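# Turn reversed plates end for end in their nests

## Task

Three plates sit in nests and some of them face back to front. Turn each reversed plate end for end. At the finish, every plate must rest flat inside the locators of the nest it began in, with well A1 at the corner labelled A1. A plate counts only if it stays put without the robot holding it. Finally open the gripper and move it away.

## Robot and tools

Robot: a single four-axis SCARA-style plate mover with one parallel two-finger gripper. The joints, from the base out, are lift (prismatic, 0.000 to 0.550 m), shoulder (-2.000 to 2.000 rad), elbow (-2.800 to 2.800 rad) and wrist yaw (-12.566 to 12.566 rad). The hand stays level: it can move in x, y, z and turn about its vertical axis, but cannot tilt. The fingers point along the gripper's +x axis and close along its y axis. The controlled point, end_effector_position, is midway between the two rubber pads, 2 to 3 cm short of the fingertips. Keep the elbow angle (third value in Joint positions) at least 0.4 rad away from 0, or the arm may fold and fault.

Scene frame: origin on the table top under the arm base, +z up, +y to the left when facing along +x. Positions are in metres; orientation is end_effector_quat_wxyz. The reported hand position can be slightly wrong, more so far from the base.

Tool execute_actions takes {"actions": [...]}; actions run in order. Each action is an object with any of "rows", "steps", "until". An empty list only returns the current state and images.
"rows": a list of 1 to 15 rows; each row is one control step of 1/30 s. A row is five numbers, each from -1 to 1, in this order: dx, dy, dz, rz, opening. The first four are an offset, not a place: they are measured in the gripper's own axes from the gripper's measured position and heading at the start of that action (for the first action in a call, from the last position a result reported). Every row in the action refers to that same starting point, not to the row before. Scale: 1.0 equals 0.6 m for dx, dy, dz and 180 degrees for rz; positive rz turns from the gripper's +x toward its +y. Opening is absolute, not an offset: +1 is fully open (0.140 m), -1 is closed (pads still 0.066 m apart). Closing fully takes about 0.6 s or more.
"steps": 1 to 450 control steps, at least the number of rows, default 15. After the rows end, the arm keeps heading for the last row's target and the gripper keeps that row's opening, so long moves need many steps.
"until": stops the action early at the first step where every listed condition holds; it only reads devices and does not brake the arm. Syntax {"scanner": {"code": value}} or with "reads"; a number must be written as [comparison, value] with "=", "!=", "<", "<=", ">" or ">=". Strings may be given plainly or as a comparison pair. Any bad value or unknown name makes the whole call be rejected before motion.

Each step the commanded target is clipped to within 70 mm and 16 degrees of where the gripper is measured to be; damped inverse kinematics then drives the joints. Joint speeds and accelerations are limited and coordinated, so big moves may be unfinished when the result returns; do not rely on drift to complete them, send the remainder next. For gentle motion ramp the offset gradually, e.g. add 0.01 per row (6 mm per step). Sudden starts can shake a held plate loose. Meanwhile the simulation continues during your thinking, holding the last command.

Results: the state line (end_effector_position, end_effector_quat_wxyz); Joint positions (lift m, shoulder, elbow, wrist yaw rad, then pad gap m); grip_measured (measured opening on the command scale, possibly off by about 1 mm consistently); "Hand target" (where the controller is now driving); "pose unreachable" (the clearance check altered or blocked the command; the arm stops soon and waits for new rows); scanner fields "code" (lower-case ID such as e01, or no_read, never wrong) and "reads" (count of changes from no_read to an ID); MOTOR HOT warnings from 85 °C and OVER-TEMPERATURE FAULT at 100 °C; camera images and any changed calibration.

Gripping: to hold a plate, command an opening about 0.04 below grip_measured; smaller differences grip more gently. Pad force is about 18 N; a fast close can squeeze harder. Holding loads heats the motors, even while you think. Load limits: lift 52.8 N, shoulder 7.92 N m, elbow 3.96 N m, wrist yaw 1.32 N m, counting the held plate; reaching one triggers a 10 s stop and the rest of the call is skipped.

Scanner: fixed next to nest RD, always on. Put a plate flat in RD with nothing in the way: an ID means it faces correctly, no_read means reversed. On each labelled item, A1 is at the labelled short end, in the corner far from the labelled long side. To reverse a plate, put it on the raised nest RG and regrip it from the opposite end (or turn the wrist with rz).

zoom_image: {"camera": name, "region": [x0, y0, x1, y1]} in pixels from the top-left, at most 504 by 504; gives a closer view of that camera's latest image. Cameras: cam_head_left, cam_head_right, cam_high, cam_low (504x504), cam_wrist (616x616 fisheye, posed from joint readings).

finished_scene: {"scene": n}, irreversible; call it only once every plate is correctly placed, released and the gripper clear.

Avoid: dropping plates, knocking anything off the table (that ends the scene), slamming, hard pushes, leaving a plate held or tilted on a locator. Brief external tugs on held parts may occur.

Each tool is called after "Emit:" as a command line: name --argument value for each argument, lists and objects as JSON in quotes; but a table of rows of numbers goes row by row, as --pt "numbers of a row", without its own name.

## Session

I'll start by reading the current state and camera images.

Emit:
execute_actions --actions '[]'

Scene clock: 0.00 s.
end_effector_position=(+0.6770, -0.2259, +0.2624) grip_measured=+0.98 end_effector_quat_wxyz=(+0.973, -0.000, -0.000, +0.229)
Joint positions: [ 0.257 -1.042 -2.295 -2.484  0.139]
Hand target: +0.677, -0.226, +0.262; +0.973, -0.000, -0.000, +0.229
scanner: code=no_read reads=0

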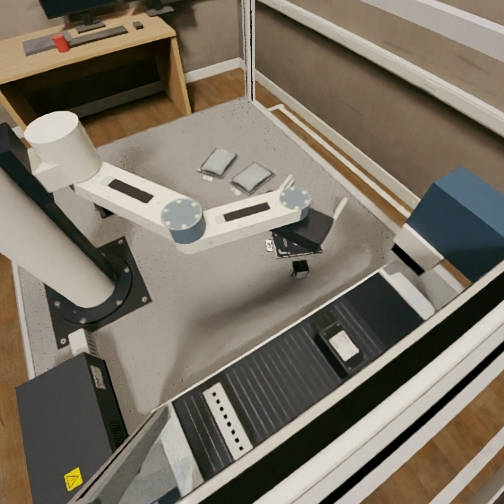

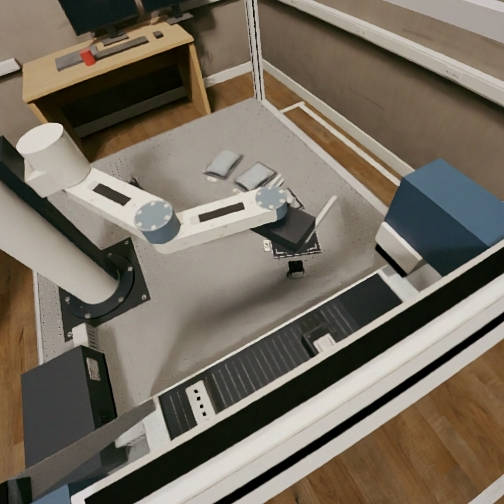

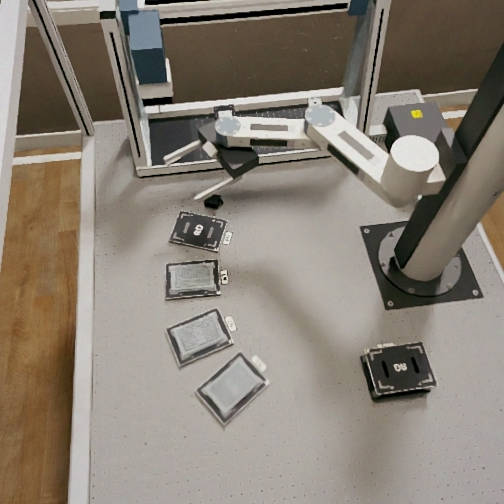

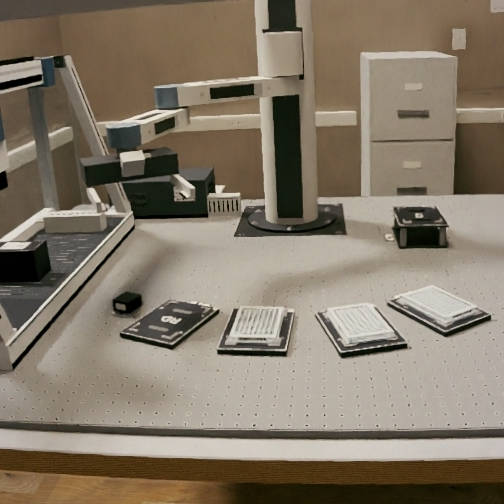

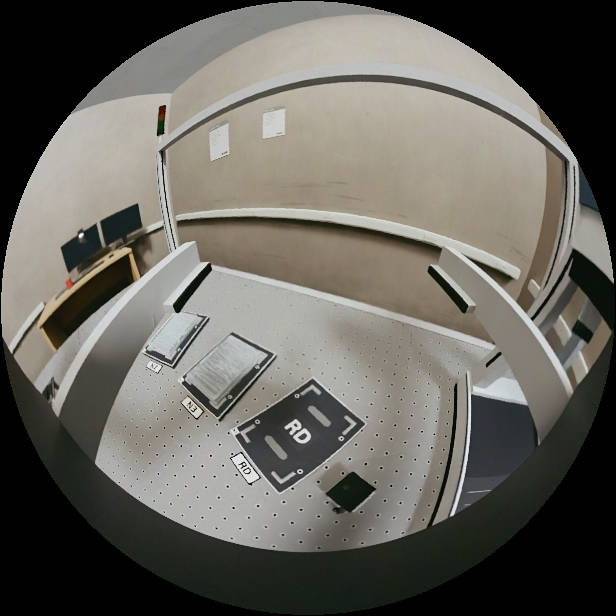

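Emit:
zoom_image --camera "cam_high" --region '[140, 180, 300, 440]'

Emit:
zoom_image --camera "cam_low" --region '[100, 270, 504, 370]'

Emit:
zoom_image --camera "cam_high" --region '[340, 320, 460, 420]'

Region (140, 180, 300, 440) of cam_high's 504x504 image, scaled by 1.938, with more detail than that image has; it fills the left 310 columns of this view, and the rest is white.

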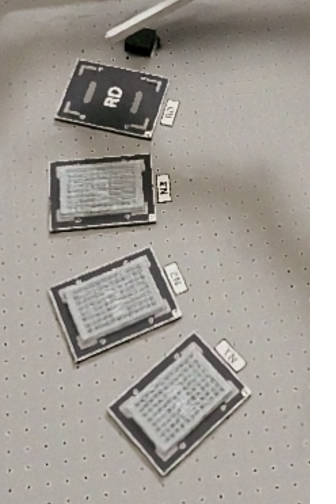

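Region (100, 270, 504, 370) of cam_low's 504x504 image, scaled by 1.248, with more detail than that image has; it fills the top 125 rows of this view, and the rest is white.

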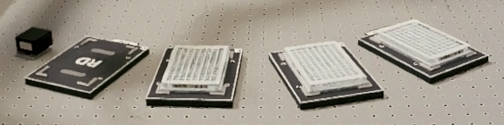

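Region (340, 320, 460, 420) of cam_high's 504x504 image, scaled by 4.200, with more detail than that image has.

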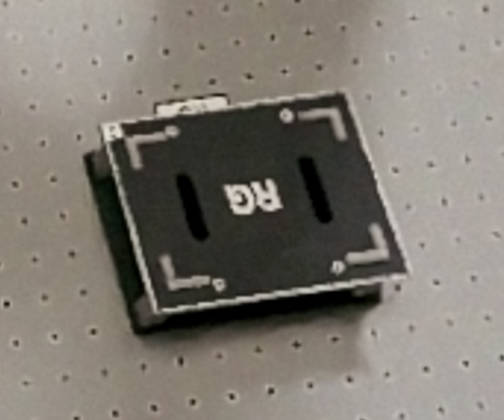

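Emit:
zoom_image --camera "cam_low" --region '[205, 295, 305, 365]'

Emit:
zoom_image --camera "cam_low" --region '[310, 295, 415, 365]'

Emit:
zoom_image --camera "cam_low" --region '[380, 275, 500, 345]'

Emit:
zoom_image --camera "cam_low" --region '[105, 280, 225, 360]'

Region (205, 295, 305, 365) of cam_low's 504x504 image, scaled by 5.040, with more detail than that image has; it fills the top 353 rows of this view, and the rest is white.

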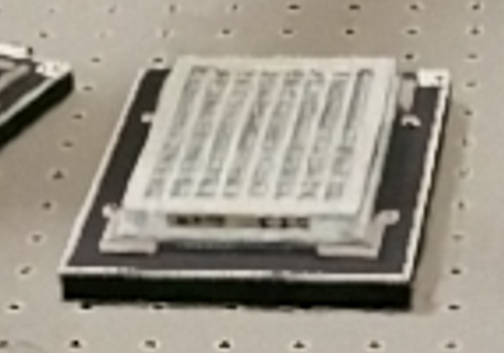

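Region (310, 295, 415, 365) of cam_low's 504x504 image, scaled by 4.800, with more detail than that image has.

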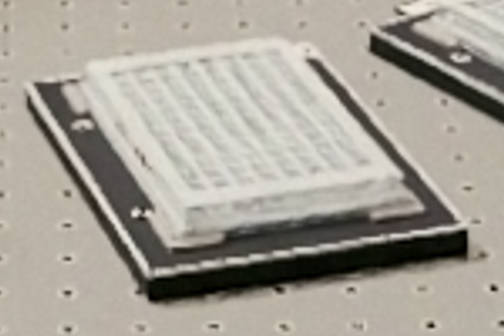

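Region (380, 275, 500, 345) of cam_low's 504x504 image, scaled by 4.200, with more detail than that image has; it fills the top 294 rows of this view, and the rest is white.

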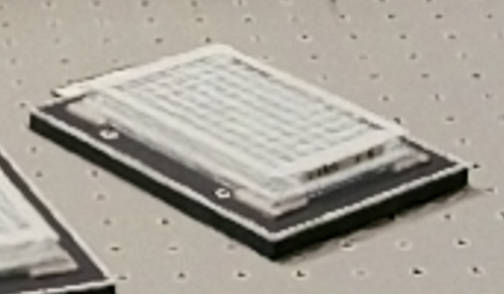

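Region (105, 280, 225, 360) of cam_low's 504x504 image, scaled by 4.200, with more detail than that image has.

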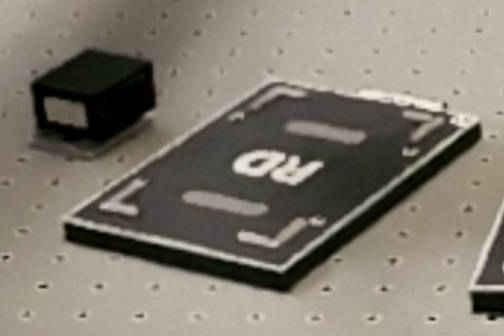

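Emit:
zoom_image --camera "cam_wrist" --region '[130, 300, 290, 430]'

Emit:
zoom_image --camera "cam_head_left" --region '[185, 135, 305, 215]'

Emit:
zoom_image --camera "cam_high" --region '[160, 200, 250, 310]'

Emit:
zoom_image --camera "cam_high" --region '[160, 300, 280, 435]'

Region (130, 300, 290, 430) of cam_wrist's 616x616 image, scaled by 3.150, with more detail than that image has; it fills the top 410 rows of this view, and the rest is white.

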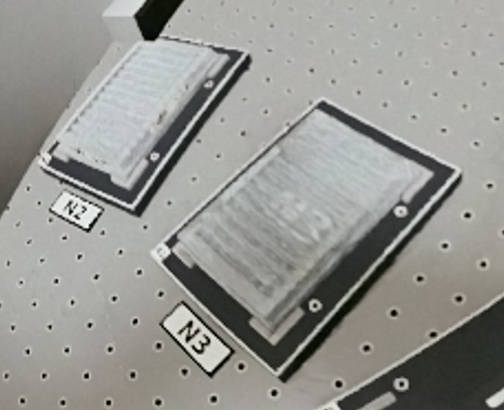

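Region (185, 135, 305, 215) of cam_head_left's 504x504 image, scaled by 4.200, with more detail than that image has.

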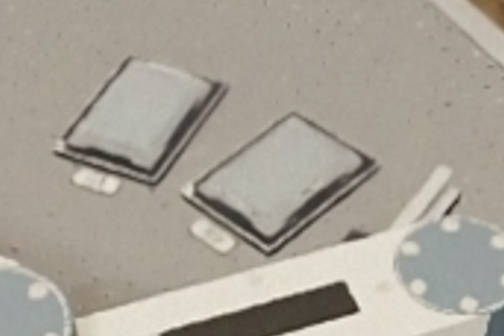

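Region (160, 200, 250, 310) of cam_high's 504x504 image, scaled by 4.582, with more detail than that image has; it fills the left 412 columns of this view, and the rest is white.

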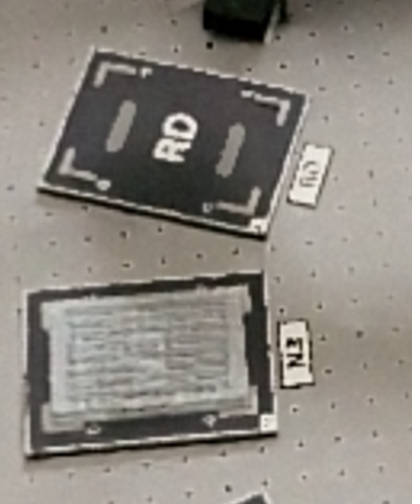

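Region (160, 300, 280, 435) of cam_high's 504x504 image, scaled by 3.733, with more detail than that image has.

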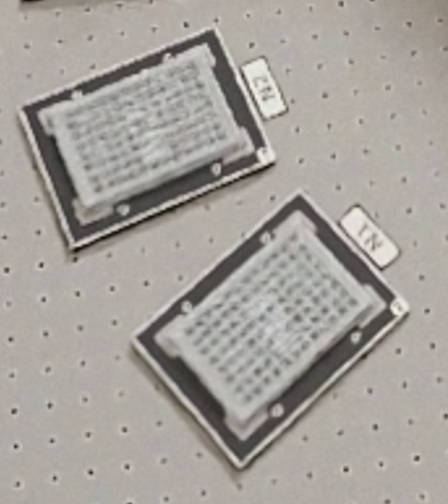

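Emit:
execute_actions --actions '[{"rows": [[0.006,0.008,-0.01,-0.006,0.9],[0.016,0.021,-0.025,-0.016,0.8],[0.028,0.036,-0.043,-0.029,0.7],[0.042,0.055,-0.065,-0.043,0.6],[0.056,0.073,-0.087,-0.057,0.5],[0.070,0.091,-0.108,-0.072,0.4],[0.084,0.109,-0.130,-0.086,0.3],[0.098,0.128,-0.151,-0.100,0.2],[0.112,0.146,-0.173,-0.115,0.1],[0.126,0.164,-0.194,-0.129,0.05],[0.140,0.182,-0.216,-0.143,0.05],[0.152,0.198,-0.235,-0.156,0.05],[0.163,0.212,-0.251,-0.167,0.05],[0.171,0.222,-0.263,-0.175,0.05],[0.175,0.2277,-0.27,-0.179,0.05]], "steps": 30}]'

Scene clock: 86.10 s.
end_effector_position=(+0.7102, -0.0566, +0.1003) grip_measured=+0.05 end_effector_quat_wxyz=(+0.999, -0.000, -0.000, -0.050)
Joint positions: [ 0.095 -0.743 -1.739 -3.9    0.105]
Hand target: +0.710, -0.057, +0.100; +0.999, -0.000, -0.000, -0.050
Off the commanded pose: 0.000 m, 0 deg.
scanner: code=no_read reads=0
camera_calibration (this result's frames):
cam_wrist: T_world_to_cam=[[-0.0959052, -0.99539, 0.001389, 0.021025], [-0.603008, 0.0569891, -0.795697, 0.498797], [0.79195, -0.0771491, -0.605693, -0.410923], [0, 0, 0, 1]] pos_world=[0.628225, -0.0392002, 0.147969]

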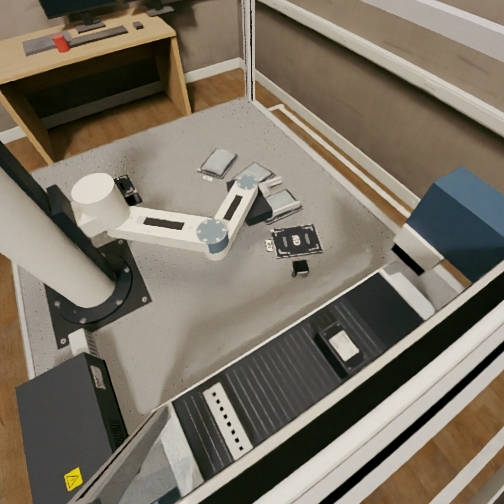

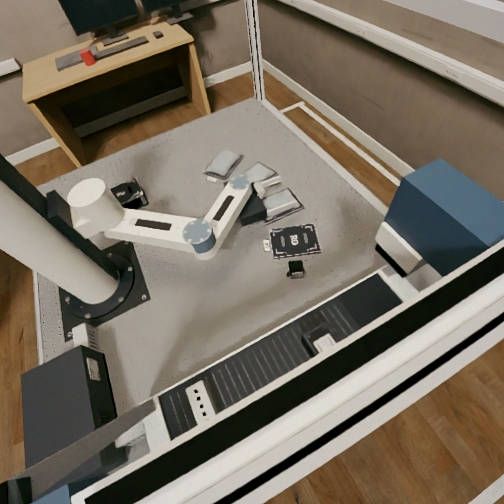

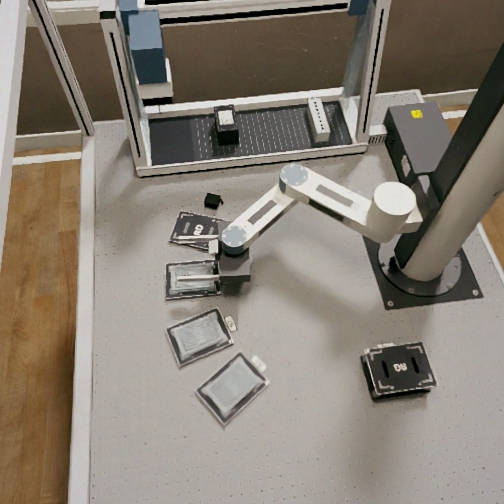

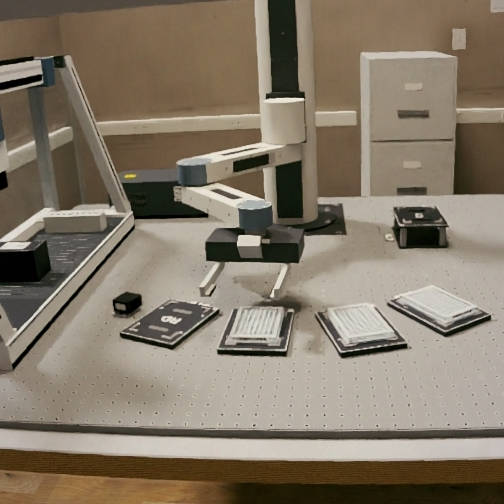

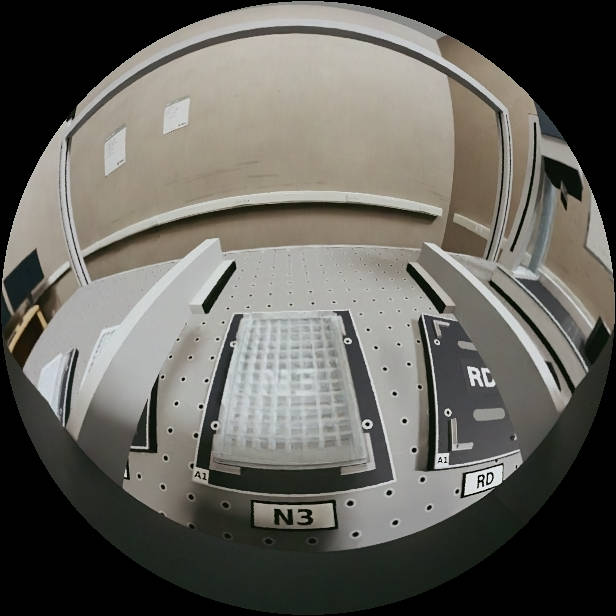

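Emit:
zoom_image --camera "cam_wrist" --region '[180, 400, 410, 510]'

Emit:
zoom_image --camera "cam_wrist" --region '[210, 295, 380, 375]'

Region (180, 400, 410, 510) of cam_wrist's 616x616 image, scaled by 2.191, with more detail than that image has; it fills the top 241 rows of this view, and the rest is white.

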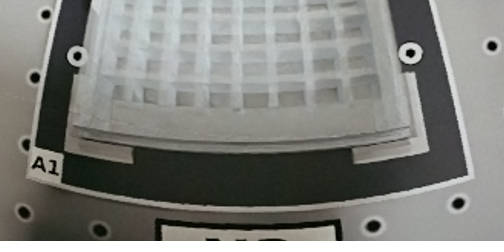

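Region (210, 295, 380, 375) of cam_wrist's 616x616 image, scaled by 2.965, with more detail than that image has; it fills the top 237 rows of this view, and the rest is white.

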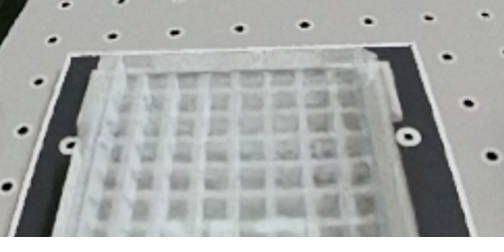

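Emit:
zoom_image --camera "cam_wrist" --region '[185, 415, 265, 495]'

Emit:
zoom_image --camera "cam_wrist" --region '[325, 415, 405, 495]'

Region (185, 415, 265, 495) of cam_wrist's 616x616 image, scaled by 6.300, with more detail than that image has.

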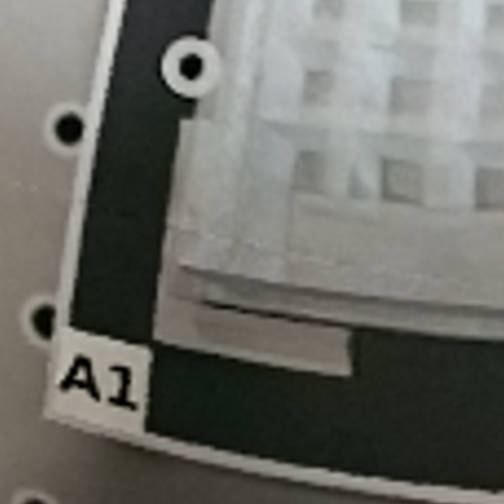

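Region (325, 415, 405, 495) of cam_wrist's 616x616 image, scaled by 6.300, with more detail than that image has.

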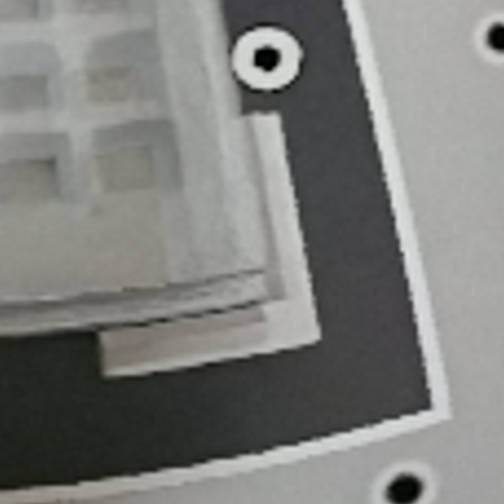

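Emit:
execute_actions --actions '[{"rows": [[-0.001,0.005,-0.006,0.002,0.05],[-0.003,0.012,-0.016,0.005,0.05],[-0.005,0.020,-0.028,0.009,0.05],[-0.007,0.028,-0.040,0.013,0.05],[-0.0085,0.034,-0.051,0.016,0.05],[-0.0092,0.0378,-0.0588,0.0175,0.05]], "steps": 14}]'

Scene clock: 131.23 s.
end_effector_position=(+0.7070, -0.0332, +0.0650) grip_measured=+0.05 end_effector_quat_wxyz=(+1.000, -0.000, -0.000, -0.022)
Joint positions: [ 0.06  -0.718 -1.709 -3.9    0.105]
Hand target: +0.707, -0.033, +0.065; +1.000, -0.000, -0.000, -0.022
Off the commanded pose: 0.000 m, 0 deg.
scanner: code=no_read reads=0
camera_calibration (this result's frames):
cam_wrist: T_world_to_cam=[[-0.040433, -0.999181, 0.001389, 0.00464328], [-0.605243, 0.0233857, -0.795697, 0.467861], [0.795013, -0.0330131, -0.605693, -0.428652], [0, 0, 0, 1]] pos_world=[0.624141, -0.0204529, 0.112638]

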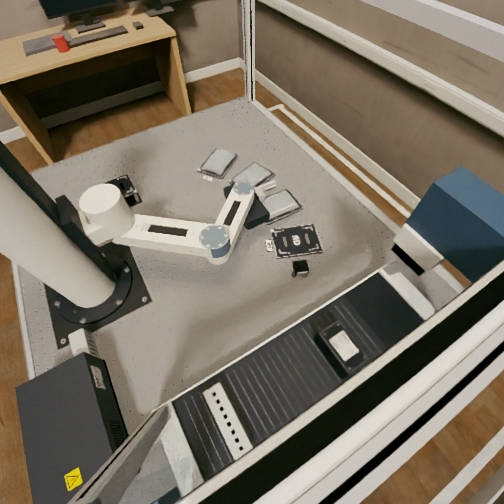

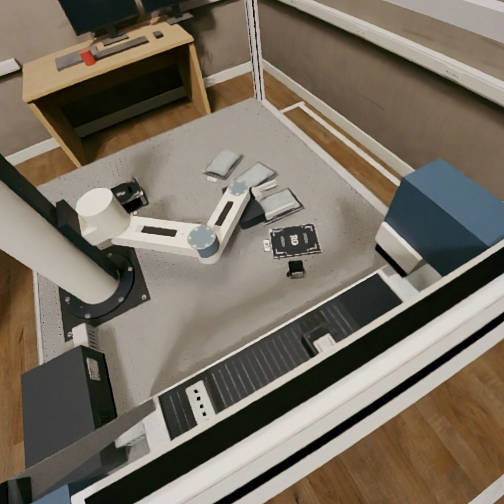

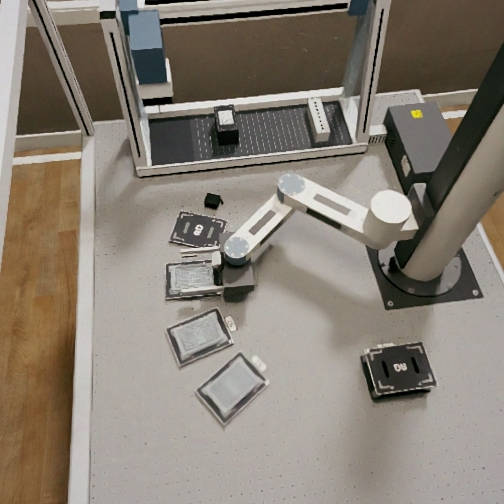

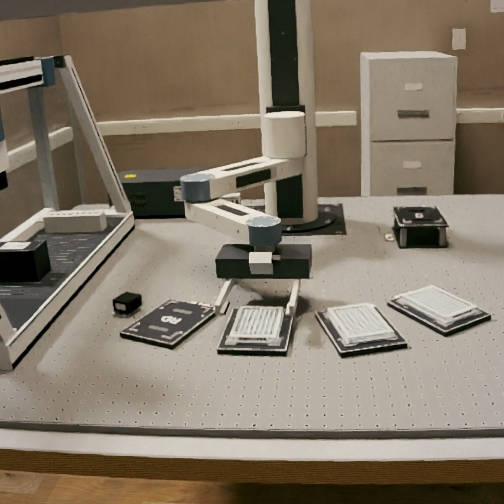

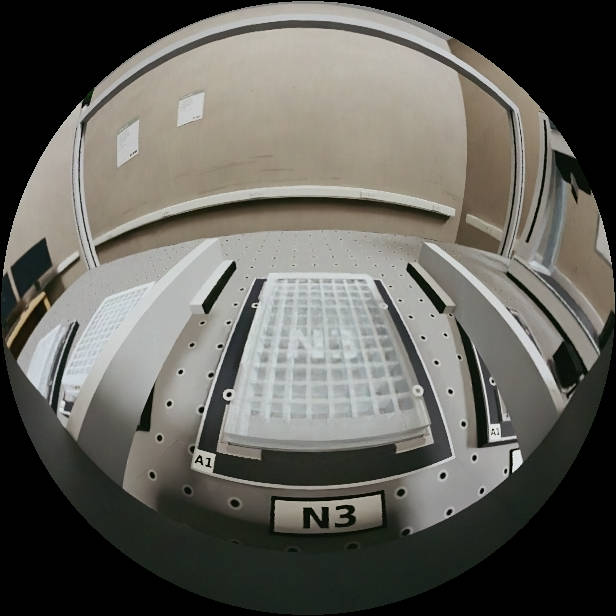

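Emit:
zoom_image --camera "cam_wrist" --region '[180, 380, 280, 480]'

Emit:
zoom_image --camera "cam_wrist" --region '[370, 375, 470, 475]'

Emit:
zoom_image --camera "cam_wrist" --region '[235, 260, 405, 330]'

Region (180, 380, 280, 480) of cam_wrist's 616x616 image, scaled by 5.040, with more detail than that image has.

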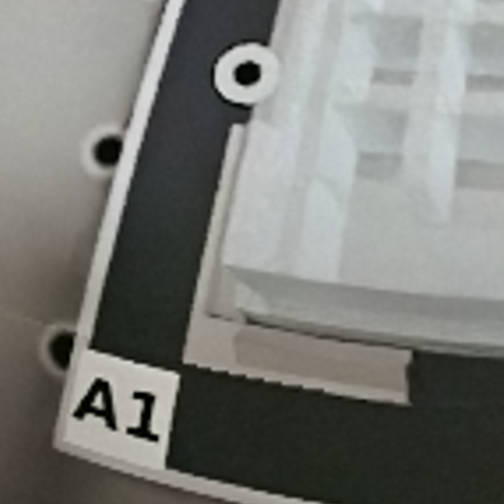

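Region (370, 375, 470, 475) of cam_wrist's 616x616 image, scaled by 5.040, with more detail than that image has.

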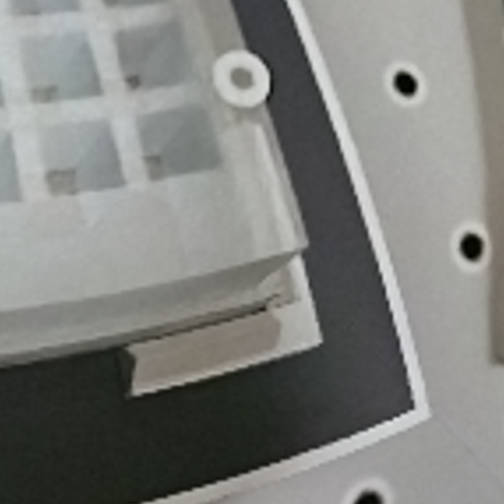

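Region (235, 260, 405, 330) of cam_wrist's 616x616 image, scaled by 2.965, with more detail than that image has; it fills the top 208 rows of this view, and the rest is white.

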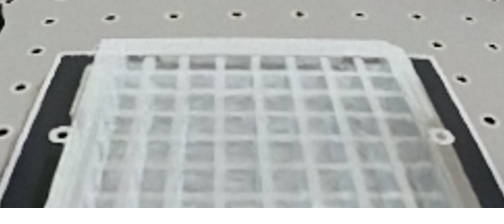

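Emit:
execute_actions --actions '[{"rows": [[-0.001,-0.0002,-0.005,0,0.0],[-0.003,-0.0005,-0.013,0,-0.05],[-0.0047,-0.0008,-0.023,0,-0.1],[-0.0047,-0.0008,-0.033,0,-0.15],[-0.0047,-0.0008,-0.042,0,-0.2],[-0.0047,-0.0008,-0.048,0,-0.2],[-0.0047,-0.0008,-0.0517,0,-0.2]], "steps": 14}]'

Scene clock: 176.13 s.
end_effector_position=(+0.7042, -0.0336, +0.0339) grip_measured=-0.20 end_effector_quat_wxyz=(+1.000, -0.000, -0.000, -0.022)
Joint positions: [ 0.029 -0.727 -1.692 -3.908  0.096]
Hand target: +0.704, -0.034, +0.034; +1.000, -0.000, -0.000, -0.022
Off the commanded pose: 0.000 m, 0 deg.
scanner: code=no_read reads=0
camera_calibration (this result's frames):
cam_wrist: T_world_to_cam=[[-0.0403361, -0.999185, 0.001389, 0.00417707], [-0.605245, 0.023327, -0.795697, 0.441458], [0.795017, -0.032936, -0.605693, -0.445267], [0, 0, 0, 1]] pos_world=[0.621353, -0.0207896, 0.0815667]

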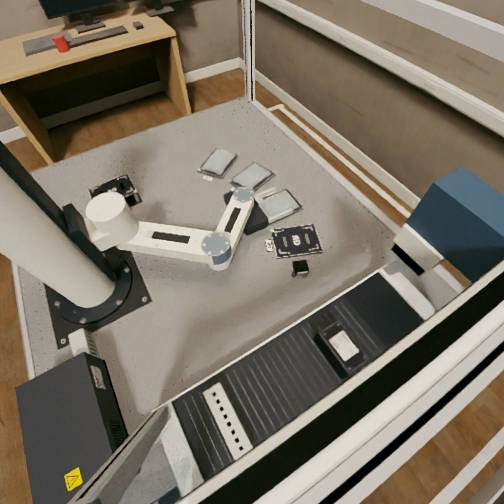

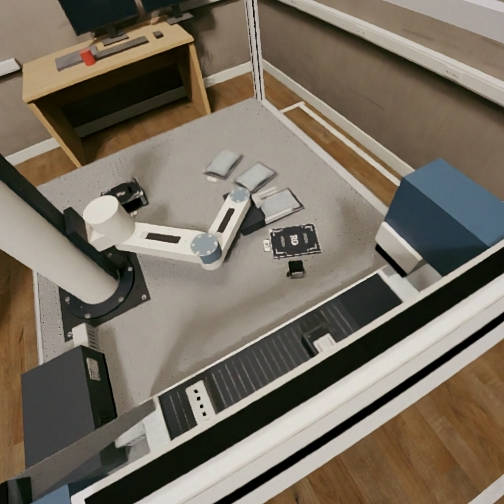

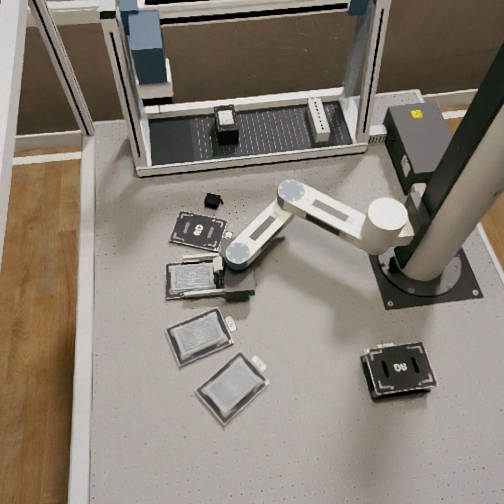

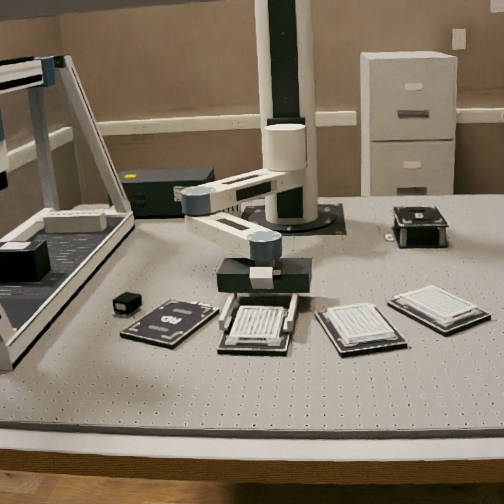

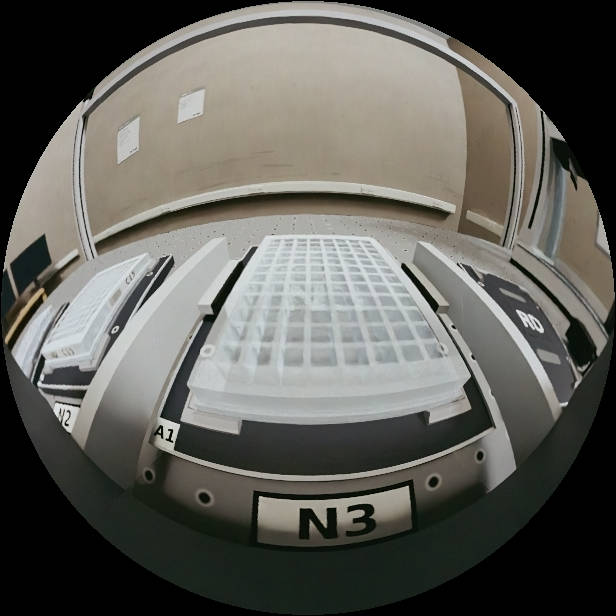

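Emit:
zoom_image --camera "cam_low" --region '[205, 280, 315, 360]'

Emit:
zoom_image --camera "cam_wrist" --region '[150, 220, 500, 450]'

Region (205, 280, 315, 360) of cam_low's 504x504 image, scaled by 4.582, with more detail than that image has; it fills the top 367 rows of this view, and the rest is white.

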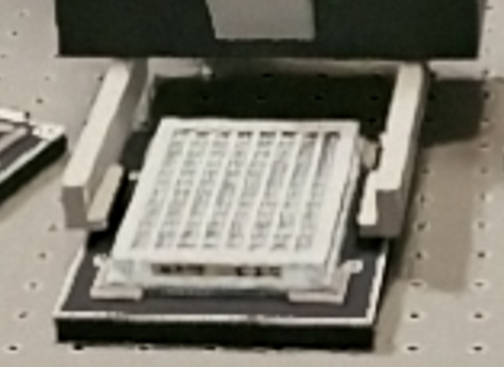

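Region (150, 220, 500, 450) of cam_wrist's 616x616 image, scaled by 1.440, with more detail than that image has; it fills the top 331 rows of this view, and the rest is white.

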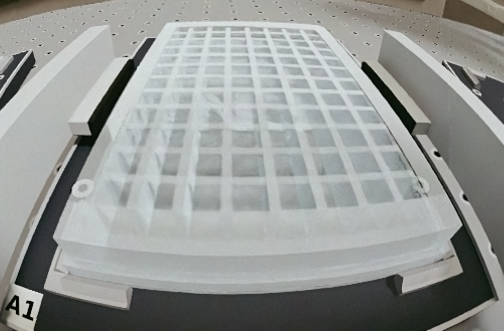

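Emit:
execute_actions --actions '[{"rows": [[0,0,0,0,-0.26],[0,0,0,0,-0.32],[0,0,0,0,-0.37],[0,0,0,0,-0.41],[0,0,0,0,-0.44],[0,0,0,0,-0.47],[0,0,0,0,-0.49],[0,0,0,0,-0.51],[0,0,0,0,-0.53],[0,0,0,0,-0.55]], "steps": 14}]'

Scene clock: 184.63 s.
end_effector_position=(+0.7042, -0.0336, +0.0339) grip_measured=-0.55 end_effector_quat_wxyz=(+1.000, -0.000, -0.000, -0.022)
Joint positions: [ 0.029 -0.727 -1.692 -3.908  0.083]
Hand target: +0.704, -0.034, +0.034; +1.000, -0.000, -0.000, -0.022
Off the commanded pose: 0.000 m, 0 deg.
scanner: code=no_read reads=0
camera_calibration (this result's frames):
cam_wrist: T_world_to_cam=[[-0.0403392, -0.999185, 0.001389, 0.00418372], [-0.605245, 0.0233289, -0.795697, 0.44146], [0.795016, -0.0329385, -0.605693, -0.445265], [0, 0, 0, 1]] pos_world=[0.621353, -0.0207848, 0.0815694]

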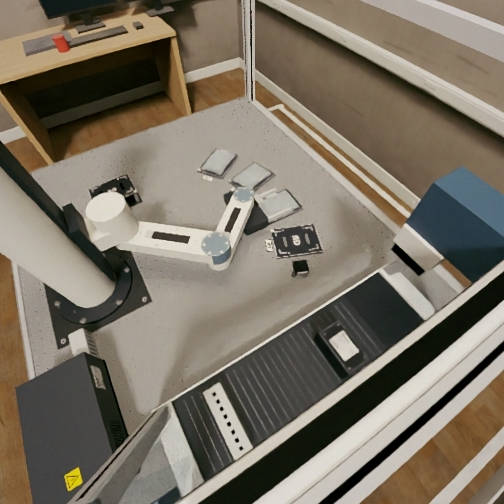

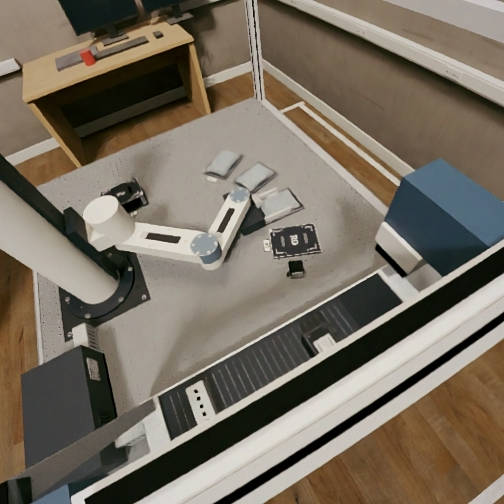

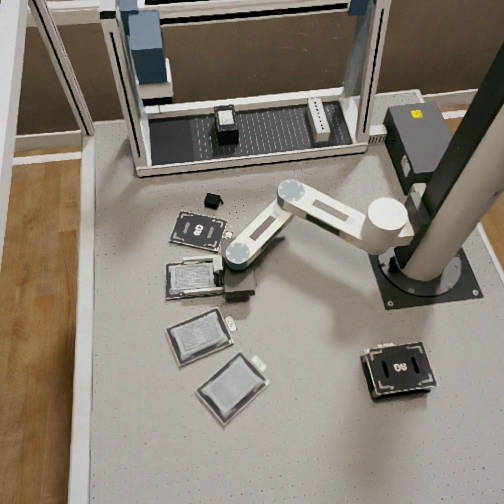

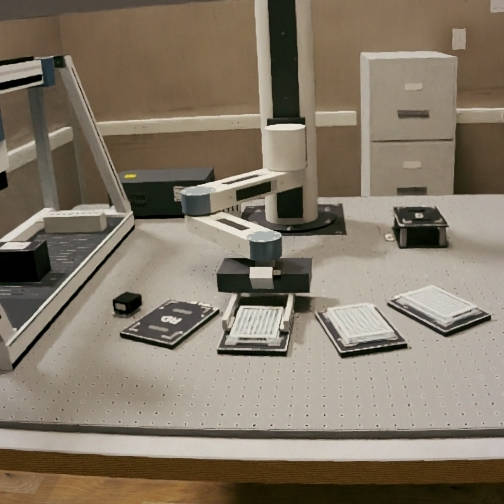

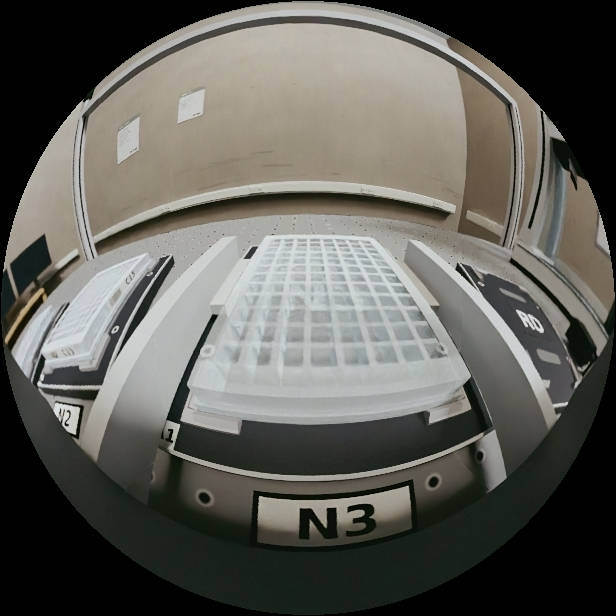

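Emit:
execute_actions --actions '[{"rows": [[0,0,0,0,-0.57],[0,0,0,0,-0.59],[0,0,0,0,-0.605],[0,0,0,0,-0.62]], "steps": 8}]'

Scene clock: 186.73 s.
end_effector_position=(+0.7042, -0.0336, +0.0339) grip_measured=-0.59 end_effector_quat_wxyz=(+1.000, -0.000, -0.000, -0.022)
Joint positions: [ 0.029 -0.727 -1.692 -3.908  0.081]
Hand target: +0.704, -0.034, +0.034; +1.000, -0.000, -0.000, -0.022
Off the commanded pose: 0.000 m, 0 deg.
scanner: code=no_read reads=0
camera_calibration (this result's frames):
cam_wrist: T_world_to_cam=[[-0.0403346, -0.999185, 0.001389, 0.00418142], [-0.605245, 0.0233261, -0.795697, 0.44146], [0.795017, -0.0329348, -0.605693, -0.445264], [0, 0, 0, 1]] pos_world=[0.621353, -0.0207842, 0.0815694]

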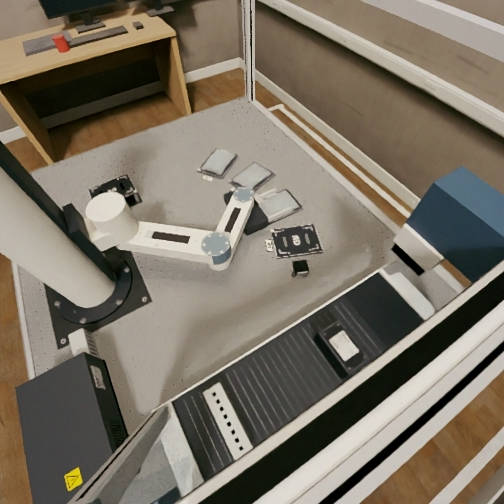

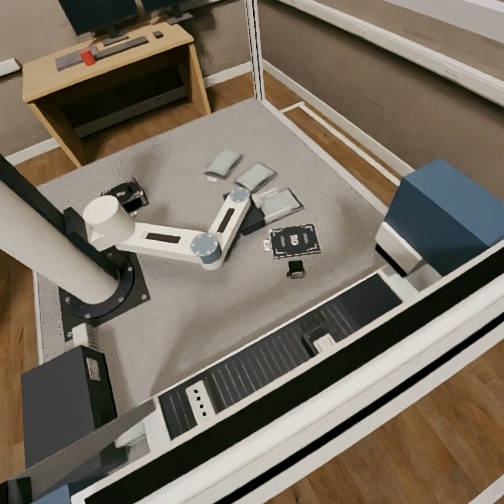

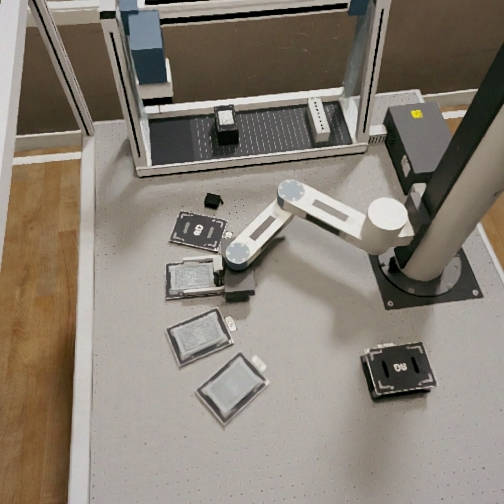

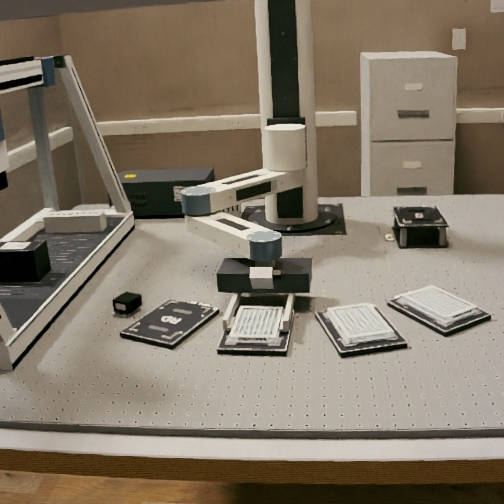

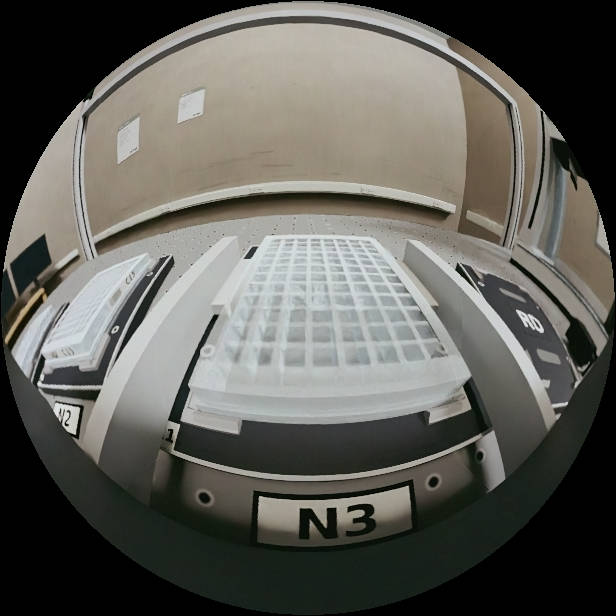

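Emit:
zoom_image --camera "cam_low" --region '[375, 195, 465, 260]'

Emit:
zoom_image --camera "cam_head_left" --region '[70, 155, 160, 225]'

Region (375, 195, 465, 260) of cam_low's 504x504 image, scaled by 5.600, with more detail than that image has.

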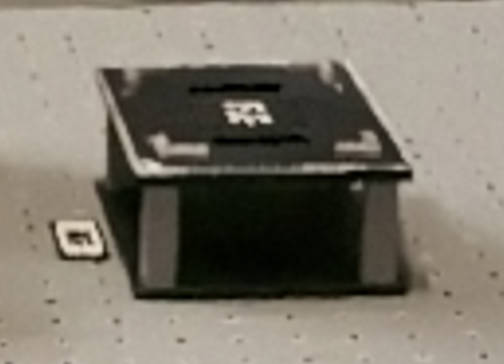

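Region (70, 155, 160, 225) of cam_head_left's 504x504 image, scaled by 5.600, with more detail than that image has.

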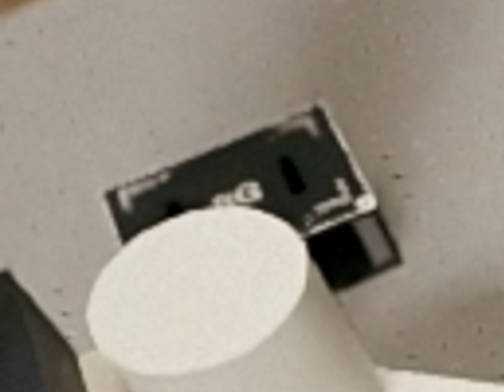

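Emit:
execute_actions --actions '[{"rows": [[0,0,0,0,-0.63],[0,0,0.001,0,-0.635],[0,0,0.003,0,-0.635],[0,0,0.006,0,-0.635],[0,0,0.010,0,-0.635],[0,0,0.015,0,-0.635],[0,0,0.021,0,-0.635],[0,0,0.028,0,-0.635],[0,0,0.036,0,-0.635],[0,0,0.044,0,-0.635],[0,0,0.052,0,-0.635],[0,0,0.060,0,-0.635],[0,0,0.068,0,-0.635]], "steps": 13}]'

Scene clock: 240.80 s.
end_effector_position=(+0.7042, -0.0336, +0.0645) grip_measured=-0.59 end_effector_quat_wxyz=(+1.000, -0.000, -0.000, -0.022)
Joint positions: [ 0.059 -0.727 -1.693 -3.908  0.081]
Hand target: +0.704, -0.034, +0.075; +1.000, -0.000, -0.000, -0.022
Off the commanded pose: 0.010 m, 0 deg.
scanner: code=no_read reads=0
camera_calibration (this result's frames):
cam_wrist: T_world_to_cam=[[-0.0403816, -0.999183, 0.001389, 0.00415747], [-0.605244, 0.0233546, -0.795697, 0.465764], [0.795015, -0.0329722, -0.605693, -0.426774], [0, 0, 0, 1]] pos_world=[0.621361, -0.0207953, 0.112108]

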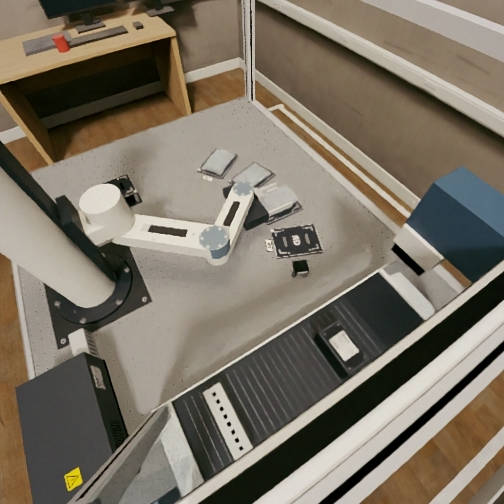

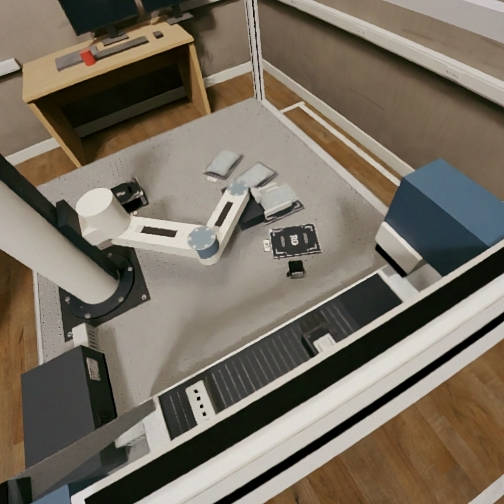

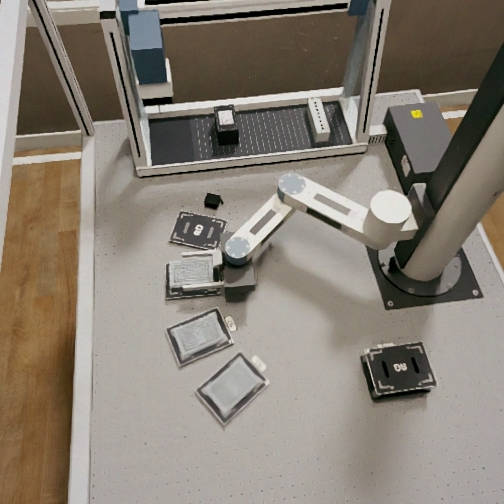

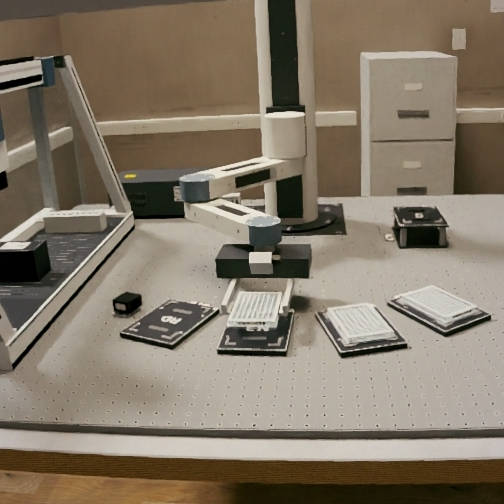

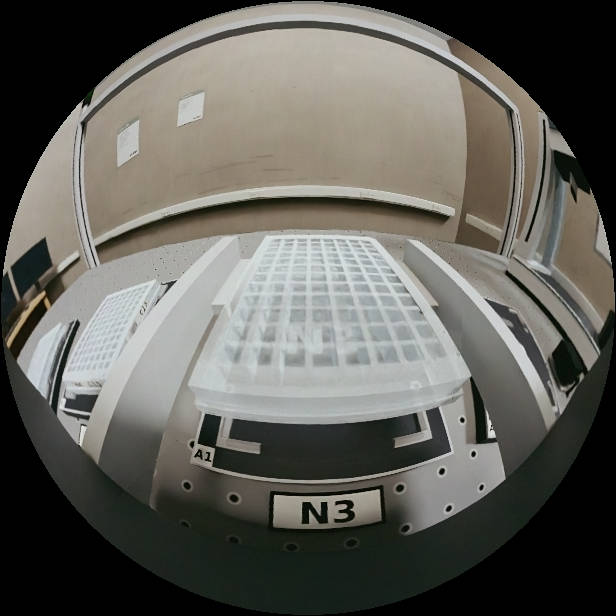

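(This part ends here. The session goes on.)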